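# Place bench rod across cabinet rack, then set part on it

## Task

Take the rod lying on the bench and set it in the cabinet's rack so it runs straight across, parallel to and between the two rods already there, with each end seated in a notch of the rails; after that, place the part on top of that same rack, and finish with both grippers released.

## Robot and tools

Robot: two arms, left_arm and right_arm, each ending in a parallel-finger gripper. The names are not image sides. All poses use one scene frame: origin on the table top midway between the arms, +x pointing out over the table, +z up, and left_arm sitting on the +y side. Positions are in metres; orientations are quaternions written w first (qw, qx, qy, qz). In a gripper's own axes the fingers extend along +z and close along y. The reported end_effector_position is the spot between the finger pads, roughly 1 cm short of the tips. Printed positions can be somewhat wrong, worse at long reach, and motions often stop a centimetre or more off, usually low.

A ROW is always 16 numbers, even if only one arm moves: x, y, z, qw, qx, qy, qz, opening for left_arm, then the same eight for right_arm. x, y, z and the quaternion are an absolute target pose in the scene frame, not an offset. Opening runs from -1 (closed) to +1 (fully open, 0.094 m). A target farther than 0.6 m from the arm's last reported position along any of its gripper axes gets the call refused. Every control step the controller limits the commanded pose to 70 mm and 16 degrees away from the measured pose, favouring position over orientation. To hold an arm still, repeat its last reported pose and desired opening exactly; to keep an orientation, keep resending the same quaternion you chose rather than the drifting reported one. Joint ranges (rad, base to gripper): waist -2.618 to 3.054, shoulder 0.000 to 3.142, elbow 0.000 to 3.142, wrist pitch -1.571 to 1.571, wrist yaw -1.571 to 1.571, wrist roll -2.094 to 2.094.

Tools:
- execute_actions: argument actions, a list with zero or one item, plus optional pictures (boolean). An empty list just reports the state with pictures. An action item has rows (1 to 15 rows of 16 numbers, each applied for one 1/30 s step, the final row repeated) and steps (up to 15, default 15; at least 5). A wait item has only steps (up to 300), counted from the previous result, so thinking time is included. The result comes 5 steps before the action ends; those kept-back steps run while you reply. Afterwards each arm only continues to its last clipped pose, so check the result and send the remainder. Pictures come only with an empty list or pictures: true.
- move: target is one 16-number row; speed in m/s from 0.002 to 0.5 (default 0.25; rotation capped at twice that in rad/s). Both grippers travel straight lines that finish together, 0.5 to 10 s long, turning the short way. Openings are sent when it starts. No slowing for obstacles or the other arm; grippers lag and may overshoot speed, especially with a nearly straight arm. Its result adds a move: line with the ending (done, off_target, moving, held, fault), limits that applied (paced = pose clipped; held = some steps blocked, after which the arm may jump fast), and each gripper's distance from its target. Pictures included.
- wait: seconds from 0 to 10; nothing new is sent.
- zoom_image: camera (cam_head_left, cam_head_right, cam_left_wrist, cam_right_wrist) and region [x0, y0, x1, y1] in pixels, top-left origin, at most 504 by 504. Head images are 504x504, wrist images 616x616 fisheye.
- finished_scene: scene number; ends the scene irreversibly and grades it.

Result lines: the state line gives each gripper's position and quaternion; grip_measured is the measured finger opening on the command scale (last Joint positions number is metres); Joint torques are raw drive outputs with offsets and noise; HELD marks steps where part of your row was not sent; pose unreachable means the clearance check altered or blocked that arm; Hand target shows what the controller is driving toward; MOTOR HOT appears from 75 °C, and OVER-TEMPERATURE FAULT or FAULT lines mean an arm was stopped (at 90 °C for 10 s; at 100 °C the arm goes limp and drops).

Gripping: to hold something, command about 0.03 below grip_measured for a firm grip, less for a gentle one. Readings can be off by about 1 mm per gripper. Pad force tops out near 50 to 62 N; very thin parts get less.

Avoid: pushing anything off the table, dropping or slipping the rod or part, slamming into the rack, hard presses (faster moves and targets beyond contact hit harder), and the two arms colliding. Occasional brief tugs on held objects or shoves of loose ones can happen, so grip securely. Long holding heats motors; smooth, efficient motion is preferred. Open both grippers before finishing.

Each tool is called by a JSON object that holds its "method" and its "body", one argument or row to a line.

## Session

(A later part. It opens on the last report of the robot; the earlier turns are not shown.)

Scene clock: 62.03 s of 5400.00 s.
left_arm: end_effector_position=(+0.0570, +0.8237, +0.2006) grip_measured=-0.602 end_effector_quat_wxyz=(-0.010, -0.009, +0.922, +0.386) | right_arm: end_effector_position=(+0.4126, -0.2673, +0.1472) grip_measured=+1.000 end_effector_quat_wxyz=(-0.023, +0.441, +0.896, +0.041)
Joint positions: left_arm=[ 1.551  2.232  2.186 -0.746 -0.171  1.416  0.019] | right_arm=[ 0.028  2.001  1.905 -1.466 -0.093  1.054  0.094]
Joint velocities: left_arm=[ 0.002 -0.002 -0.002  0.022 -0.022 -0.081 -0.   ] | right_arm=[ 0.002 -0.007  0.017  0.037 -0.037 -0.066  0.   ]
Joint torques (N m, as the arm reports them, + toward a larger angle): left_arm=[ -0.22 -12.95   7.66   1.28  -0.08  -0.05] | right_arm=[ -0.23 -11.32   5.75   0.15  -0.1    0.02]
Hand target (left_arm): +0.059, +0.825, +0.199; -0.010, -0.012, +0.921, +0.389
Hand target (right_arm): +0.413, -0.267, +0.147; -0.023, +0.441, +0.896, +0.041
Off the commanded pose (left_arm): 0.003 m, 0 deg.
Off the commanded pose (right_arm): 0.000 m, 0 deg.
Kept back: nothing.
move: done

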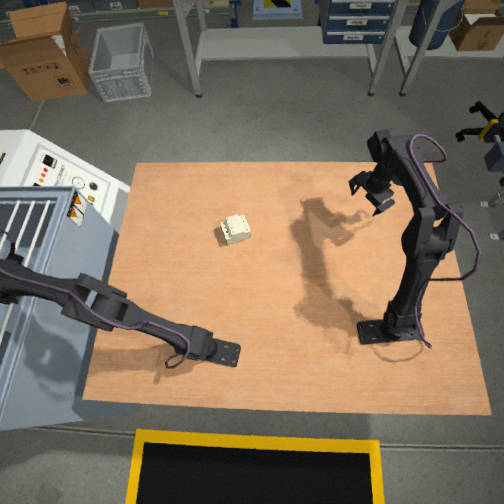

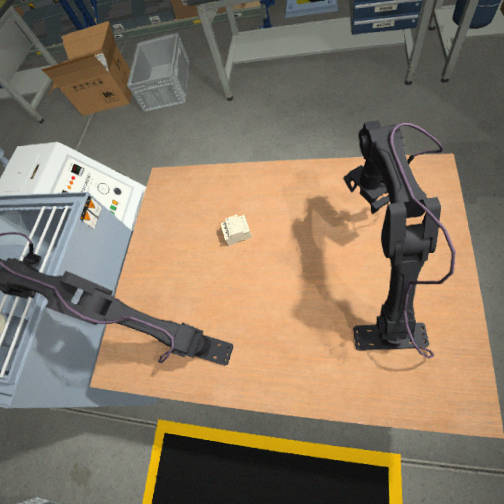

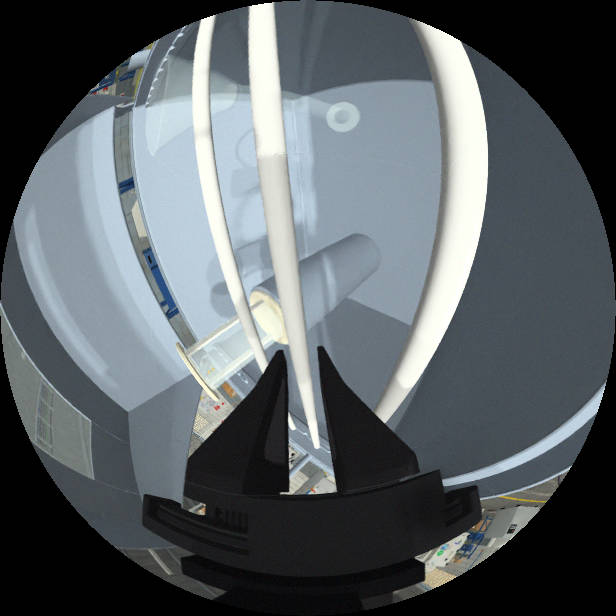

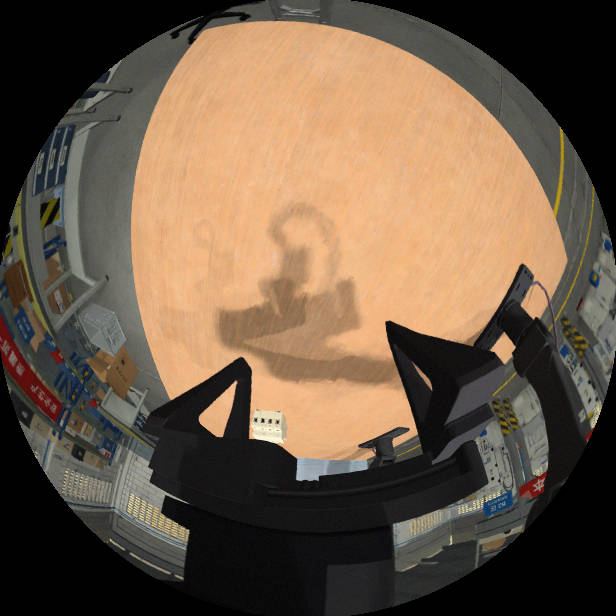

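{"method": "move", "body": {
  "target": [0.059,0.75,0.30,0,0,0.921,0.389,-0.66,0.4126,-0.2673,0.1472,-0.023,0.441,0.896,0.041,1],
  "speed": 0.04
}}

{"method": "move", "body": {
  "target": [0.0,0.70,0.34,0,0,0.921,0.389,1,0.4126,-0.2673,0.1472,-0.023,0.441,0.896,0.041,1],
  "speed": 0.1
}}

{"method": "zoom_image", "body": {
  "camera": "cam_left_wrist",
  "region": [220,250,400,430]
}}

{"method": "zoom_image", "body": {
  "camera": "cam_head_left",
  "region": [0,170,90,260]
}}

Scene clock: 65.73 s of 5400.00 s.
left_arm: end_effector_position=(+0.0543, +0.7566, +0.2827) grip_measured=-0.658 end_effector_quat_wxyz=(-0.008, +0.001, +0.925, +0.380) | right_arm: end_effector_position=(+0.4126, -0.2673, +0.1472) grip_measured=+1.000 end_effector_quat_wxyz=(-0.023, +0.441, +0.896, +0.041)
Joint positions: left_arm=[ 1.531  2.023  2.208 -0.991 -0.172  1.416  0.016] | right_arm=[ 0.028  2.001  1.905 -1.466 -0.093  1.054  0.094]
Joint velocities: left_arm=[-0.007  0.012  0.002 -0.066 -0.095  0.022  0.   ] | right_arm=[-0.012 -0.007 -0.002 -0.037 -0.007  0.007  0.   ]
Joint torques (N m, as the arm reports them, + toward a larger angle): left_arm=[ -0.79 -12.96  10.01   1.01  -0.03  -0.1 ] | right_arm=[ -0.3  -11.42   5.92   0.11  -0.11  -0.02]
Hand target (left_arm): +0.060, +0.749, +0.299; +0.000, +0.000, +0.921, +0.390
Hand target (right_arm): +0.413, -0.267, +0.147; -0.023, +0.441, +0.896, +0.041
Off the commanded pose (left_arm): 0.019 m, 1 deg.
Off the commanded pose (right_arm): 0.000 m, 0 deg.
Kept back: nothing.
move: off_target (left_arm)

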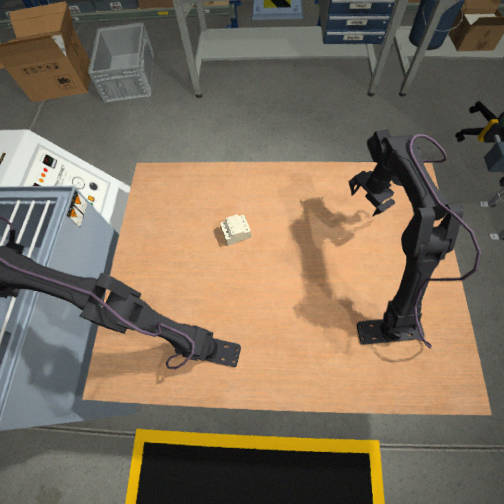

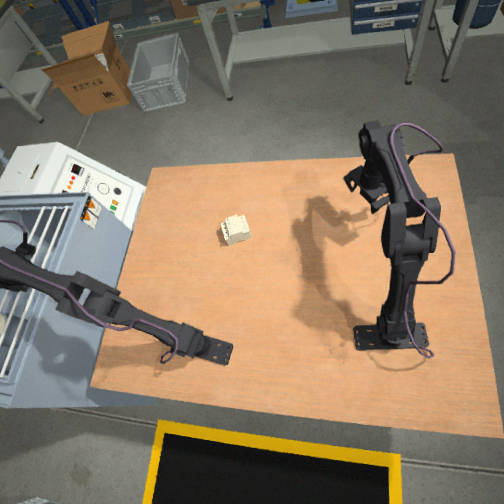

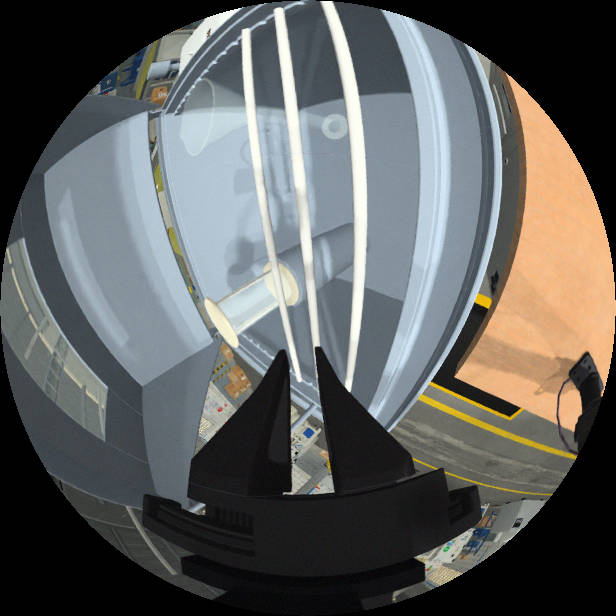

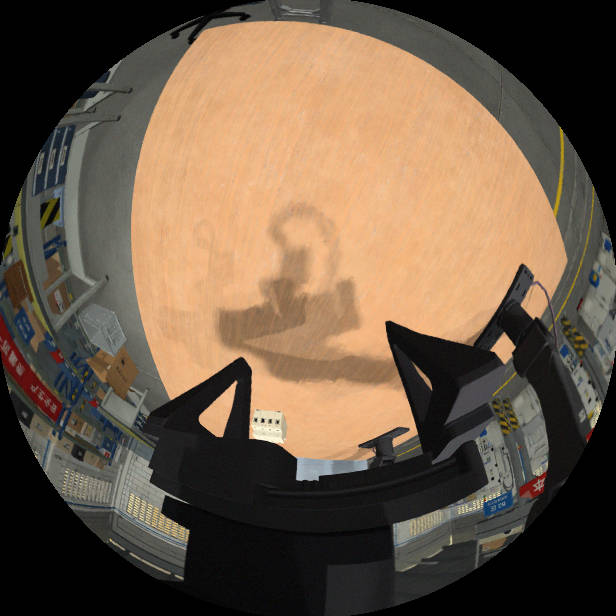

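Scene clock: 67.20 s of 5400.00 s.
left_arm: end_effector_position=(+0.0042, +0.7066, +0.3375) grip_measured=+1.000 end_effector_quat_wxyz=(-0.003, -0.001, +0.919, +0.395) | right_arm: end_effector_position=(+0.4126, -0.2673, +0.1472) grip_measured=+1.000 end_effector_quat_wxyz=(-0.023, +0.441, +0.896, +0.041)
Joint positions: left_arm=[ 1.639  1.832  2.158 -1.089 -0.091  1.491  0.094] | right_arm=[ 0.028  2.001  1.905 -1.466 -0.093  1.054  0.094]
Joint velocities: left_arm=[-0.002 -0.012 -0.002 -0.037  0.051 -0.007  0.   ] | right_arm=[-0.027  0.007 -0.002 -0.051 -0.051 -0.051  0.   ]
Joint torques (N m, as the arm reports them, + toward a larger angle): left_arm=[  0.73 -10.49   6.94   1.04   0.1    0.05] | right_arm=[ -0.16 -11.33   5.91   0.14  -0.1   -0.03]
Hand target (left_arm): +0.001, +0.699, +0.340; -0.001, +0.000, +0.921, +0.390
Hand target (right_arm): +0.413, -0.267, +0.147; -0.023, +0.441, +0.896, +0.041
Off the commanded pose (left_arm): 0.008 m, 1 deg.
Off the commanded pose (right_arm): 0.000 m, 0 deg.
Kept back: nothing.
move: done

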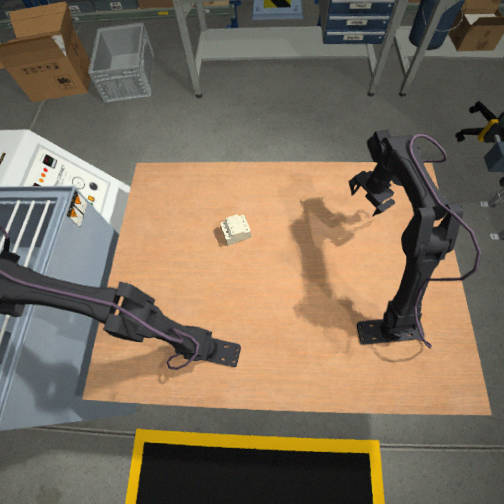

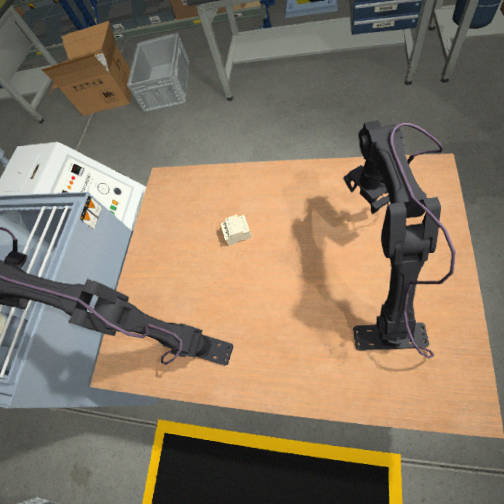

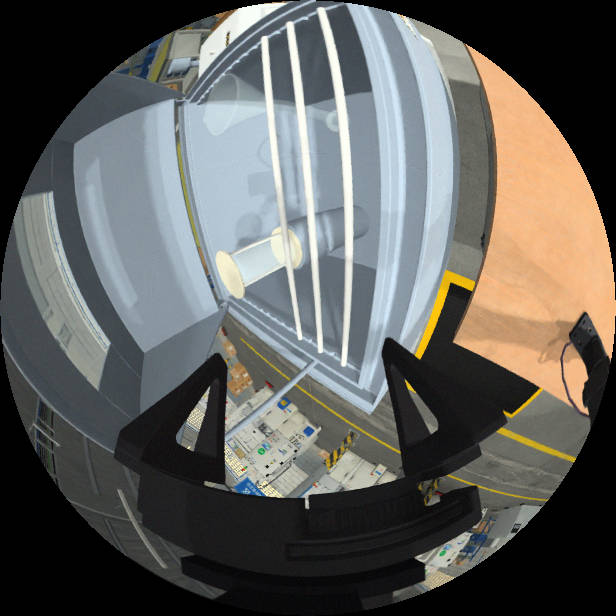

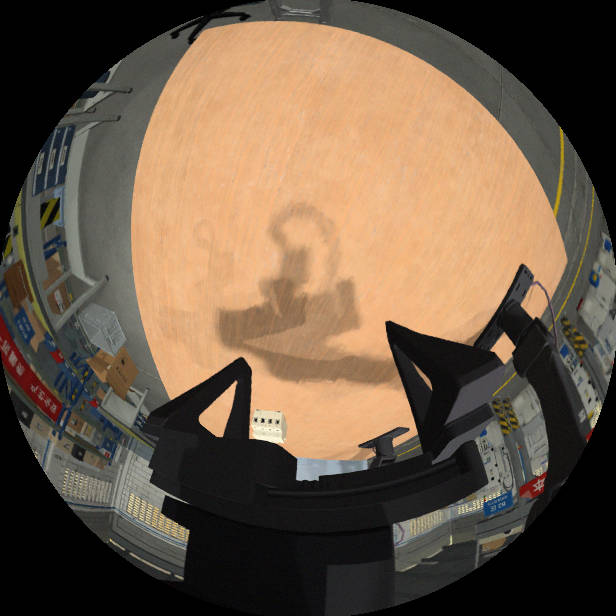

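Region (220, 250, 400, 430) of cam_left_wrist's 616x616 image, scaled by 2.800, with more detail than that image has.

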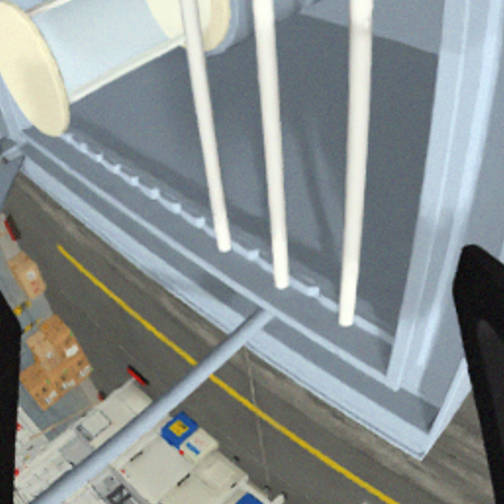

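Region (0, 170, 90, 260) of cam_head_left's 504x504 image, scaled by 5.600, with more detail than that image has.

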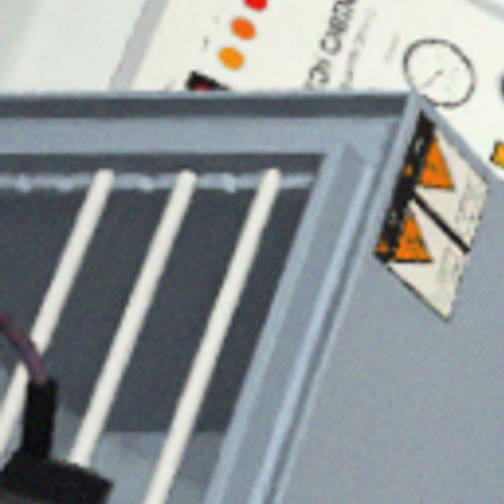

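{"method": "move", "body": {
  "target": [0.2,0.48,0.34,0.3,-0.3,0.87,0.25,1,0.4126,-0.2673,0.1472,-0.023,0.441,0.896,0.041,1]
}}

{"method": "move", "body": {
  "target": [0.28,0.185,0.14,0.38,-0.121,0.916,0.05,1,0.4126,-0.2673,0.1472,-0.023,0.441,0.896,0.041,1]
}}

Scene clock: 70.07 s of 5400.00 s.
left_arm: end_effector_position=(+0.2008, +0.4857, +0.3312) grip_measured=+1.000 end_effector_quat_wxyz=(+0.286, -0.298, +0.878, +0.242) | right_arm: end_effector_position=(+0.4126, -0.2673, +0.1472) grip_measured=+1.000 end_effector_quat_wxyz=(-0.023, +0.441, +0.896, +0.041)
Joint positions: left_arm=[ 0.905  1.37   1.688 -1.144 -0.214  0.148  0.094] | right_arm=[ 0.028  2.001  1.905 -1.466 -0.093  1.054  0.094]
Joint velocities: left_arm=[-0.007 -0.007 -0.007 -0.037 -0.095  0.022  0.   ] | right_arm=[ 0.002 -0.012 -0.007  0.007 -0.037  0.051  0.   ]
Joint torques (N m, as the arm reports them, + toward a larger angle): left_arm=[-0.87 -6.59  6.48  1.3  -0.12 -0.11] | right_arm=[ -0.11 -11.25   5.72   0.13  -0.11  -0.02]
Hand target (left_arm): +0.201, +0.483, +0.339; +0.302, -0.301, +0.870, +0.248
Hand target (right_arm): +0.413, -0.267, +0.147; -0.023, +0.441, +0.896, +0.041
Off the commanded pose (left_arm): 0.011 m, 2 deg.
Off the commanded pose (right_arm): 0.000 m, 0 deg.
Kept back: nothing.
move: off_target (left_arm)

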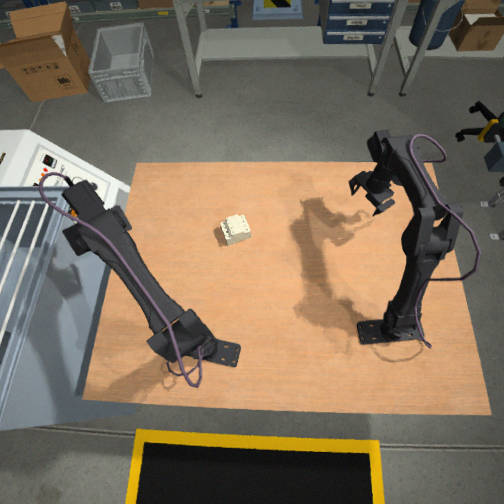

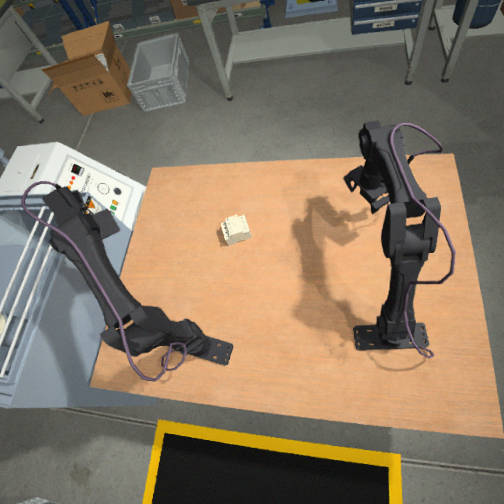

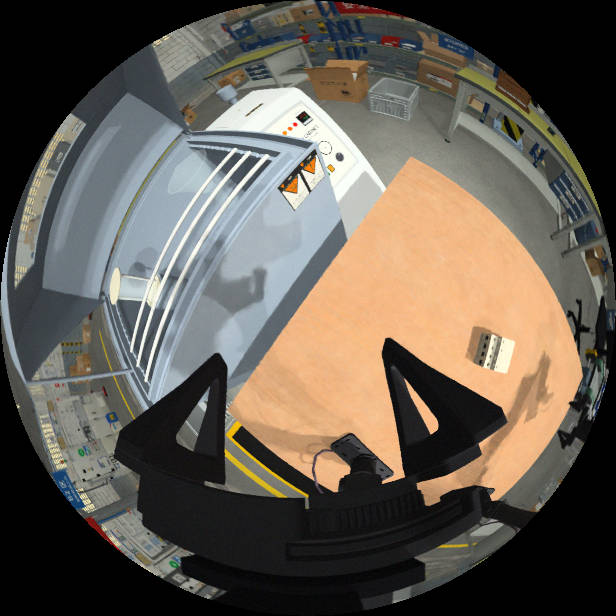

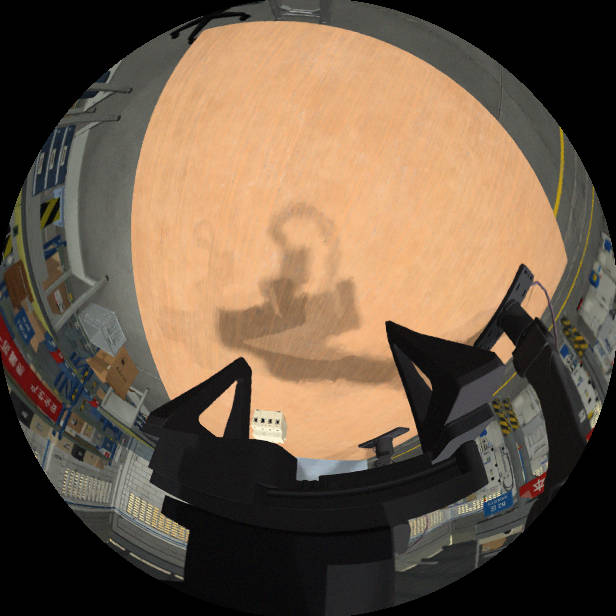

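Scene clock: 72.27 s of 5400.00 s.
left_arm: end_effector_position=(+0.2821, +0.1887, +0.1401) grip_measured=+1.000 end_effector_quat_wxyz=(+0.374, -0.119, +0.919, +0.046) | right_arm: end_effector_position=(+0.4126, -0.2673, +0.1472) grip_measured=+1.000 end_effector_quat_wxyz=(-0.023, +0.441, +0.896, +0.041)
Joint positions: left_arm=[-0.163  1.161  0.768 -0.499 -0.404 -0.46   0.094] | right_arm=[ 0.028  2.001  1.905 -1.466 -0.093  1.054  0.094]
Joint velocities: left_arm=[-0.012  0.007 -0.012 -0.007 -0.037  0.007  0.   ] | right_arm=[ 0.002 -0.002  0.002  0.022  0.022 -0.051  0.   ]
Joint torques (N m, as the arm reports them, + toward a larger angle): left_arm=[-0.66 -2.69  7.97  1.2  -0.29 -0.1 ] | right_arm=[ -0.19 -11.31   5.94   0.15  -0.09   0.01]
Hand target (left_arm): +0.285, +0.187, +0.140; +0.380, -0.122, +0.916, +0.048
Hand target (right_arm): +0.413, -0.267, +0.147; -0.023, +0.441, +0.896, +0.041
Off the commanded pose (left_arm): 0.004 m, 1 deg.
Off the commanded pose (right_arm): 0.000 m, 0 deg.
Kept back: nothing.
move: done

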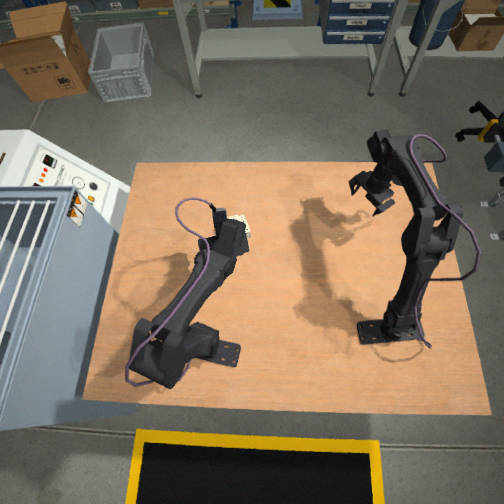

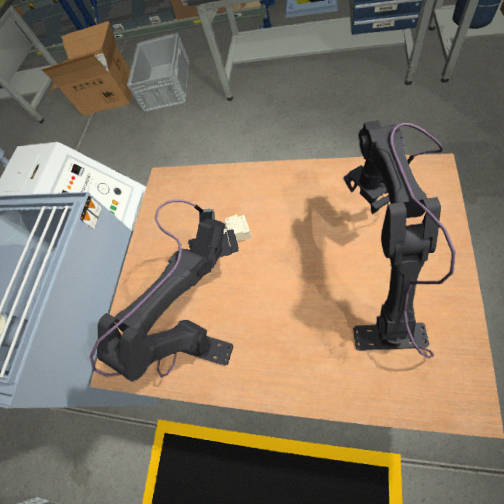

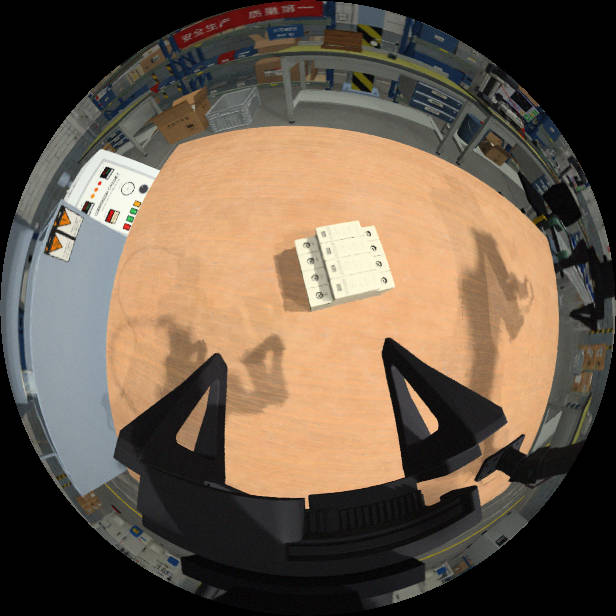

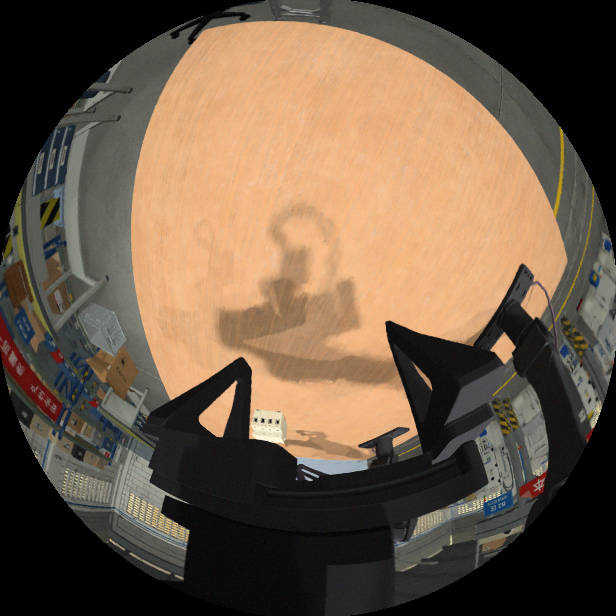

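{"method": "move", "body": {
  "target": [0.345,0.157,0.10,0.375,-0.192,0.904,0.08,1,0.4126,-0.2673,0.1472,-0.023,0.441,0.896,0.041,1],
  "speed": 0.12
}}

Scene clock: 73.70 s of 5400.00 s.
left_arm: end_effector_position=(+0.3368, +0.1629, +0.0905) grip_measured=+1.000 end_effector_quat_wxyz=(+0.355, -0.185, +0.912, +0.085) | right_arm: end_effector_position=(+0.4126, -0.2673, +0.1472) grip_measured=+1.000 end_effector_quat_wxyz=(-0.023, +0.441, +0.896, +0.041)
Joint positions: left_arm=[-0.236  1.565  0.912 -0.371 -0.538 -0.667  0.094] | right_arm=[ 0.028  2.001  1.905 -1.466 -0.093  1.054  0.094]
Joint velocities: left_arm=[ 0.012  0.002 -0.002 -0.037 -0.037 -0.022  0.   ] | right_arm=[ 0.007 -0.007  0.007 -0.022 -0.022 -0.051  0.   ]
Joint torques (N m, as the arm reports them, + toward a larger angle): left_arm=[-0.71 -6.07  9.85  1.02 -0.38 -0.09] | right_arm=[ -0.07 -11.21   5.71   0.09  -0.11   0.04]
Hand target (left_arm): +0.345, +0.158, +0.100; +0.373, -0.192, +0.904, +0.079
Hand target (right_arm): +0.413, -0.267, +0.147; -0.023, +0.441, +0.896, +0.041
Off the commanded pose (left_arm): 0.014 m, 3 deg.
Off the commanded pose (right_arm): 0.000 m, 0 deg.
Kept back: nothing.
move: off_target (left_arm)

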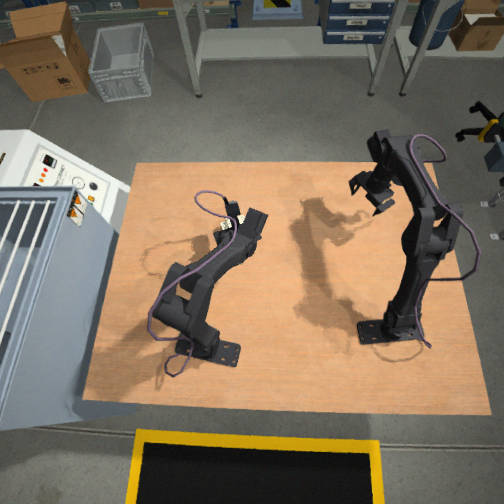

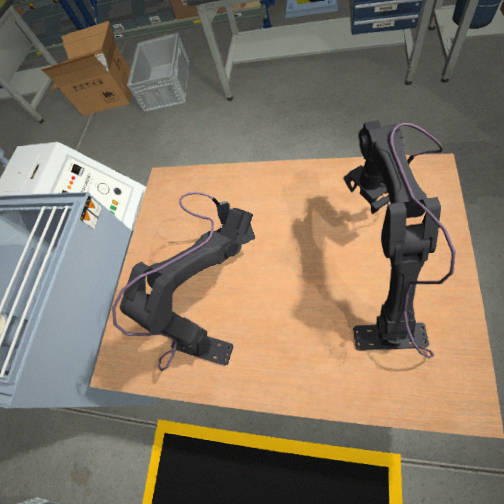

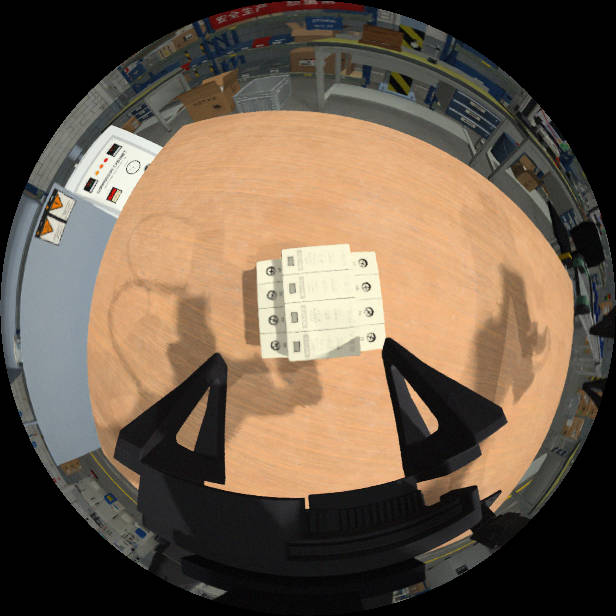

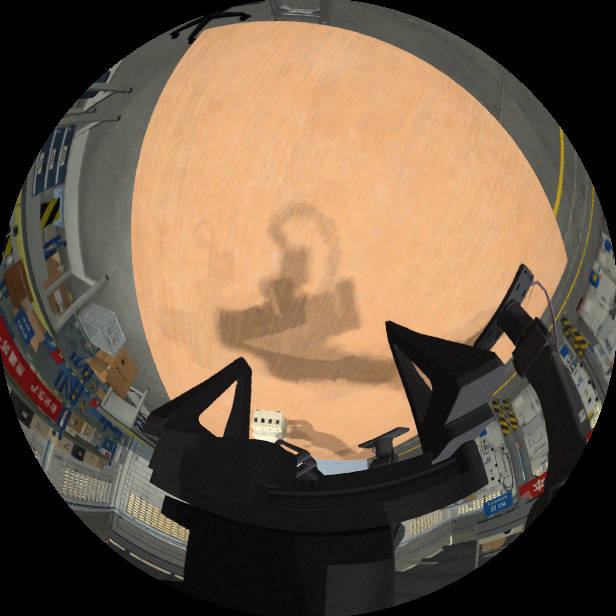

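{"method": "move", "body": {
  "target": [0.380,0.158,0.088,0.375,-0.192,0.904,0.08,0.45,0.4126,-0.2673,0.1472,-0.023,0.441,0.896,0.041,1],
  "speed": 0.05
}}

Scene clock: 75.10 s of 5400.00 s.
left_arm: end_effector_position=(+0.3693, +0.1572, +0.0810) grip_measured=+0.452 end_effector_quat_wxyz=(+0.362, -0.187, +0.909, +0.084) | right_arm: end_effector_position=(+0.4126, -0.2673, +0.1472) grip_measured=+1.000 end_effector_quat_wxyz=(-0.023, +0.441, +0.896, +0.041)
Joint positions: left_arm=[-0.213  1.692  0.993 -0.298 -0.533 -0.643  0.068] | right_arm=[ 0.028  2.001  1.905 -1.466 -0.093  1.054  0.094]
Joint velocities: left_arm=[ 0.002  0.002 -0.012  0.066 -0.022  0.051 -0.001] | right_arm=[-0.002 -0.017 -0.002  0.007  0.037 -0.022  0.   ]
Joint torques (N m, as the arm reports them, + toward a larger angle): left_arm=[ 0.91 -6.97  9.78  1.04 -0.24  0.09] | right_arm=[ -0.11 -11.39   5.94   0.12  -0.1    0.01]
Hand target (left_arm): +0.380, +0.159, +0.089; +0.375, -0.192, +0.903, +0.080
Hand target (right_arm): +0.413, -0.267, +0.147; -0.023, +0.441, +0.896, +0.041
Off the commanded pose (left_arm): 0.013 m, 2 deg.
Off the commanded pose (right_arm): 0.000 m, 0 deg.
Kept back: nothing.
move: off_target (left_arm)

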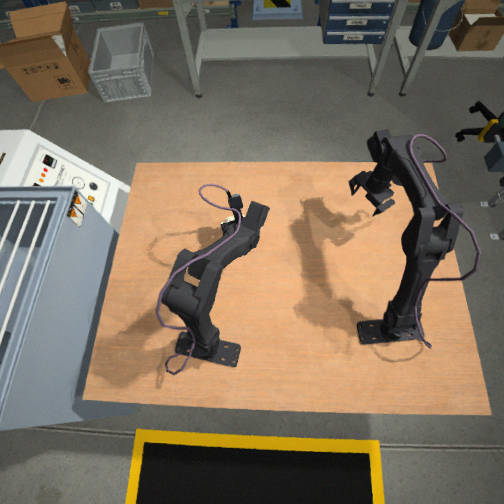

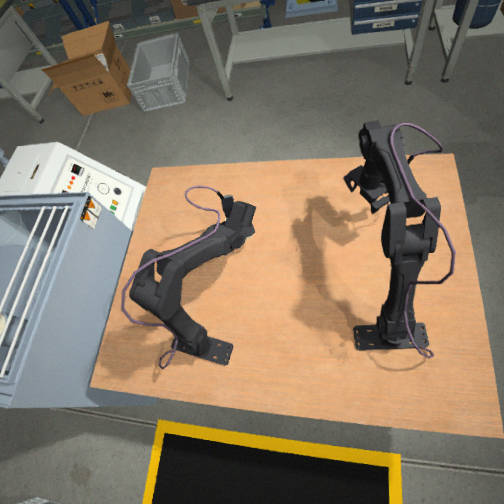

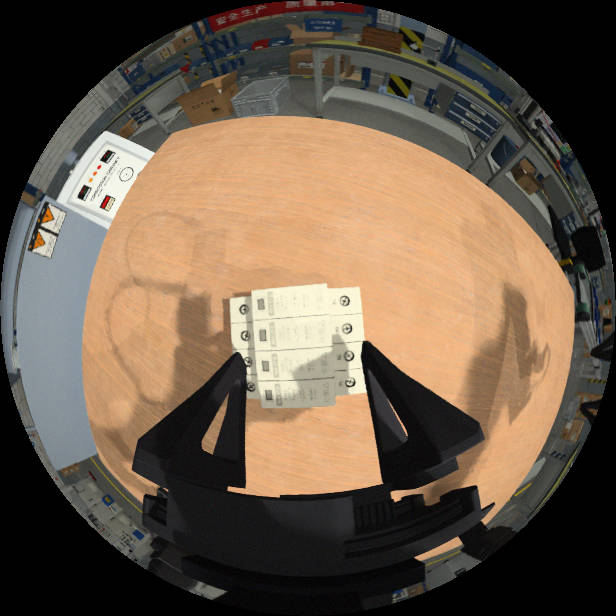

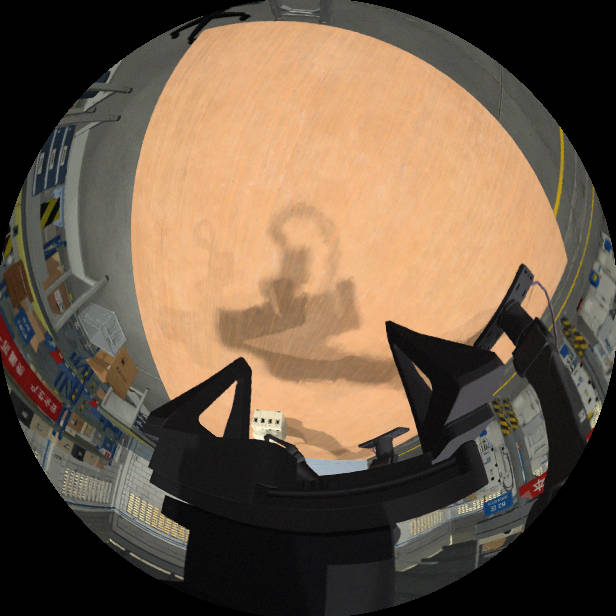

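{"method": "move", "body": {
  "target": [0.382,0.166,0.060,0.37,-0.192,0.906,0.08,0.35,0.4126,-0.2673,0.1472,-0.023,0.441,0.896,0.041,1],
  "speed": 0.025
}}

Scene clock: 76.63 s of 5400.00 s.
left_arm: end_effector_position=(+0.3823, +0.1606, +0.0675) grip_measured=+0.352 end_effector_quat_wxyz=(+0.374, -0.192, +0.904, +0.074) | right_arm: end_effector_position=(+0.4126, -0.2673, +0.1472) grip_measured=+1.000 end_effector_quat_wxyz=(-0.023, +0.441, +0.896, +0.041)
Joint positions: left_arm=[-0.188  1.742  0.972 -0.185 -0.517 -0.622  0.064] | right_arm=[ 0.028  2.001  1.905 -1.466 -0.093  1.054  0.094]
Joint velocities: left_arm=[-0.002 -0.012 -0.017  0.022 -0.066 -0.051 -0.001] | right_arm=[ 0.002 -0.007  0.002 -0.022 -0.037  0.022  0.   ]
Joint torques (N m, as the arm reports them, + toward a larger angle): left_arm=[ 0.92 -6.96  6.23  1.08 -0.19  0.09] | right_arm=[ -0.12 -11.26   5.86   0.13  -0.09  -0.05]
Hand target (left_arm): +0.382, +0.166, +0.060; +0.370, -0.192, +0.905, +0.080
Hand target (right_arm): +0.413, -0.267, +0.147; -0.023, +0.441, +0.896, +0.041
Off the commanded pose (left_arm): 0.009 m, 1 deg.
Off the commanded pose (right_arm): 0.000 m, 0 deg.
Kept back: nothing.
move: done

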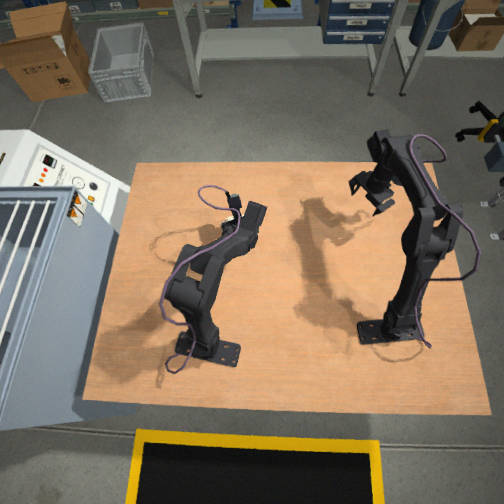

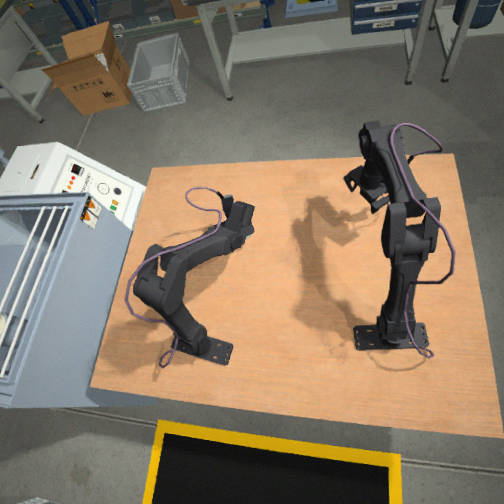

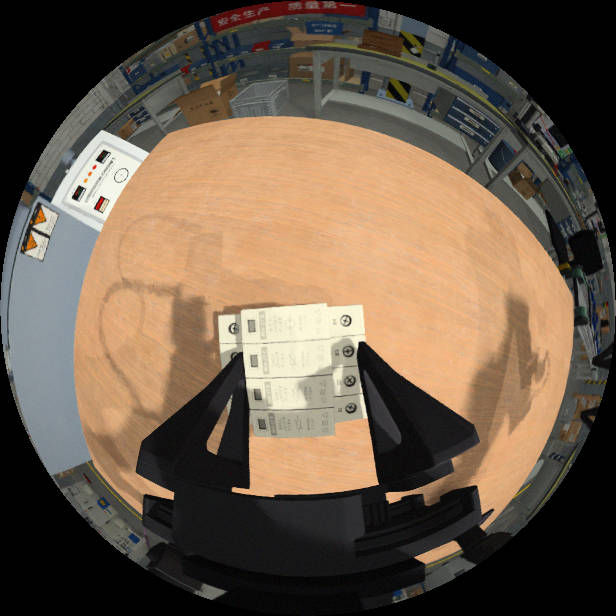

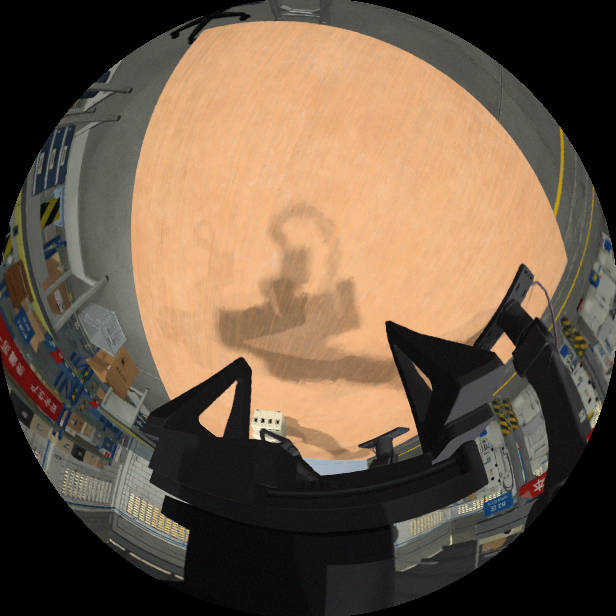

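{"method": "move", "body": {
  "target": [0.375,0.172,0.053,0.37,-0.192,0.906,0.08,0.35,0.4126,-0.2673,0.1472,-0.023,0.441,0.896,0.041,1],
  "speed": 0.015
}}

{"method": "move", "body": {
  "target": [0.375,0.172,0.055,0.37,-0.192,0.906,0.08,-0.1,0.4126,-0.2673,0.1472,-0.023,0.441,0.896,0.041,1],
  "speed": 0.015
}}

Scene clock: 78.43 s of 5400.00 s.
left_arm: end_effector_position=(+0.3850, +0.1625, +0.0665) grip_measured=+0.352 end_effector_quat_wxyz=(+0.392, -0.191, +0.897, +0.075) | right_arm: end_effector_position=(+0.4126, -0.2673, +0.1472) grip_measured=+1.000 end_effector_quat_wxyz=(-0.023, +0.441, +0.896, +0.041)
Joint positions: left_arm=[-0.188  1.742  0.937 -0.109 -0.535 -0.607  0.064] | right_arm=[ 0.028  2.001  1.905 -1.466 -0.093  1.054  0.094]
Joint velocities: left_arm=[-0.017  0.007  0.012 -0.007  0.022 -0.037  0.001] | right_arm=[-0.007  0.017 -0.007  0.037  0.007 -0.007  0.   ]
Joint torques (N m, as the arm reports them, + toward a larger angle): left_arm=[ 1.54 -8.1   4.7   0.85  0.02  0.05] | right_arm=[ -0.29 -11.18   5.79   0.11  -0.07  -0.01]
Hand target (left_arm): +0.375, +0.172, +0.053; +0.370, -0.192, +0.906, +0.080
Hand target (right_arm): +0.413, -0.267, +0.147; -0.023, +0.441, +0.896, +0.041
Off the commanded pose (left_arm): 0.019 m, 3 deg.
Off the commanded pose (right_arm): 0.000 m, 0 deg.
Kept back: nothing.
move: off_target (left_arm)

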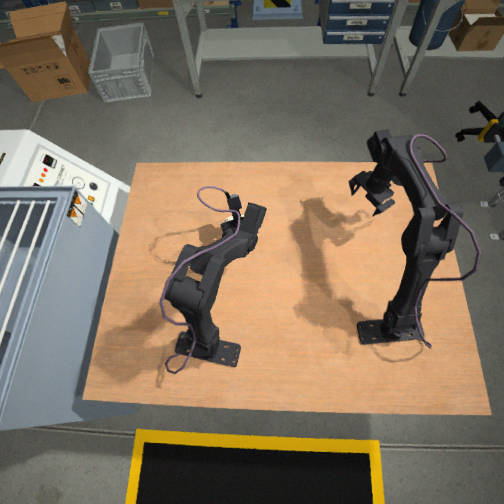

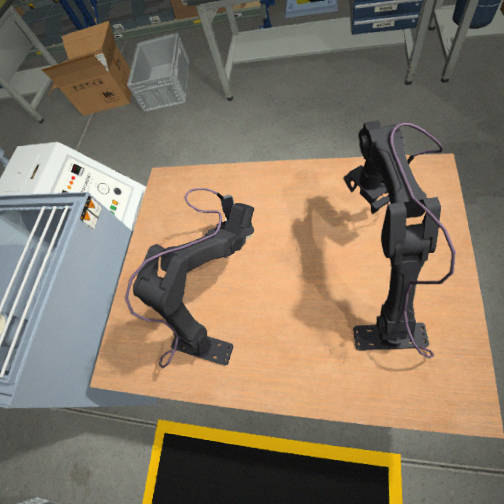

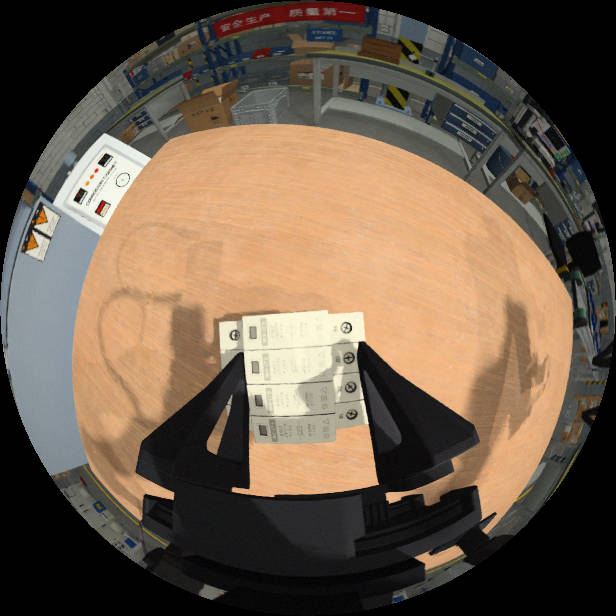

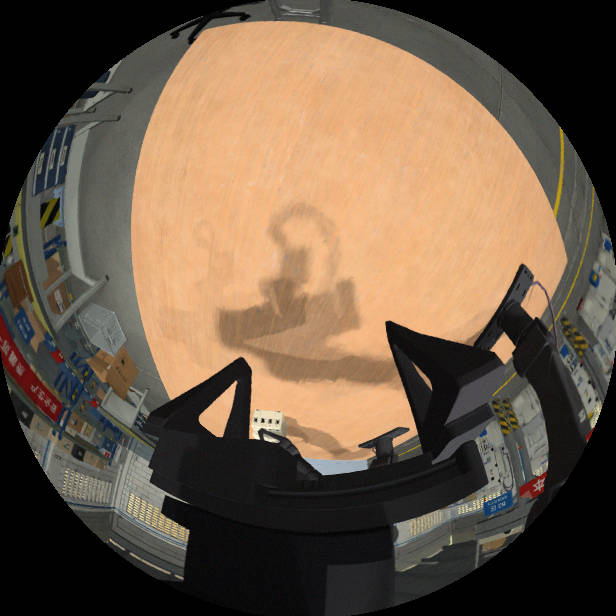

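Scene clock: 80.30 s of 5400.00 s.
left_arm: end_effector_position=(+0.3845, +0.1659, +0.0666) grip_measured=-0.054 end_effector_quat_wxyz=(+0.392, -0.193, +0.896, +0.081) | right_arm: end_effector_position=(+0.4126, -0.2673, +0.1472) grip_measured=+1.000 end_effector_quat_wxyz=(-0.023, +0.441, +0.896, +0.041)
Joint positions: left_arm=[-0.184  1.742  0.935 -0.111 -0.545 -0.605  0.044] | right_arm=[ 0.028  2.001  1.905 -1.466 -0.093  1.054  0.094]
Joint velocities: left_arm=[-0.002 -0.007 -0.007 -0.022 -0.022  0.007 -0.001] | right_arm=[-0.012  0.012 -0.017  0.007  0.022  0.051  0.   ]
Joint torques (N m, as the arm reports them, + toward a larger angle): left_arm=[ 1.29 -8.46  5.1   0.82  0.08  0.  ] | right_arm=[ -0.17 -11.09   5.81   0.12  -0.11  -0.03]
Hand target (left_arm): +0.375, +0.172, +0.055; +0.370, -0.192, +0.905, +0.080
Hand target (right_arm): +0.413, -0.267, +0.147; -0.023, +0.441, +0.896, +0.041
Off the commanded pose (left_arm): 0.016 m, 3 deg.
Off the commanded pose (right_arm): 0.000 m, 0 deg.
Kept back: nothing.
move: off_target (left_arm)

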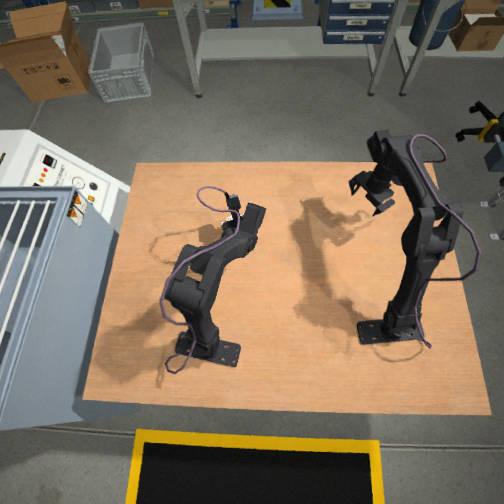

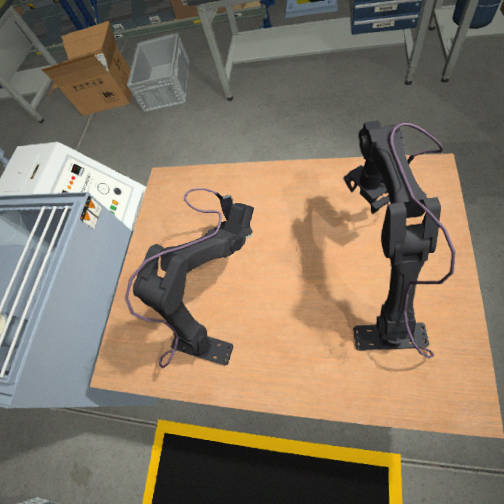

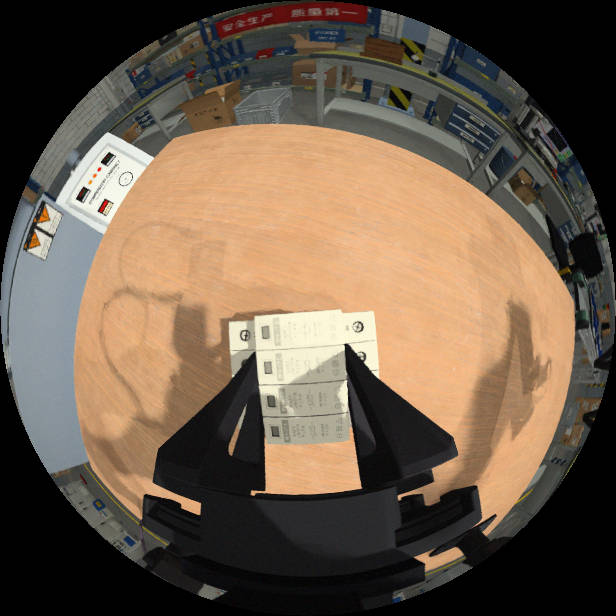

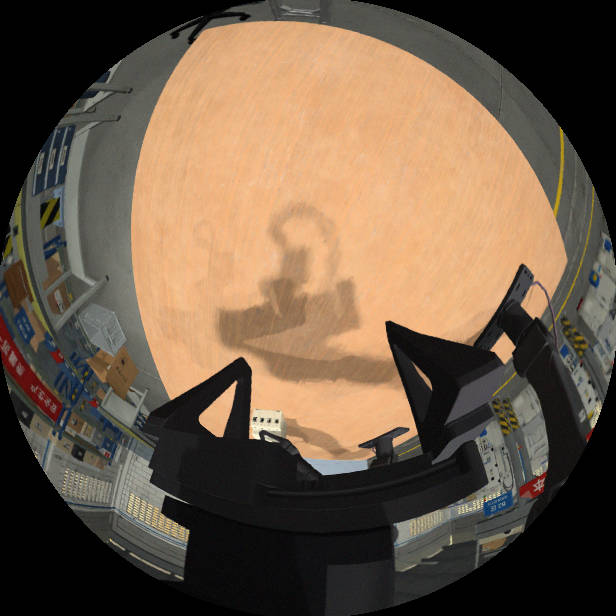

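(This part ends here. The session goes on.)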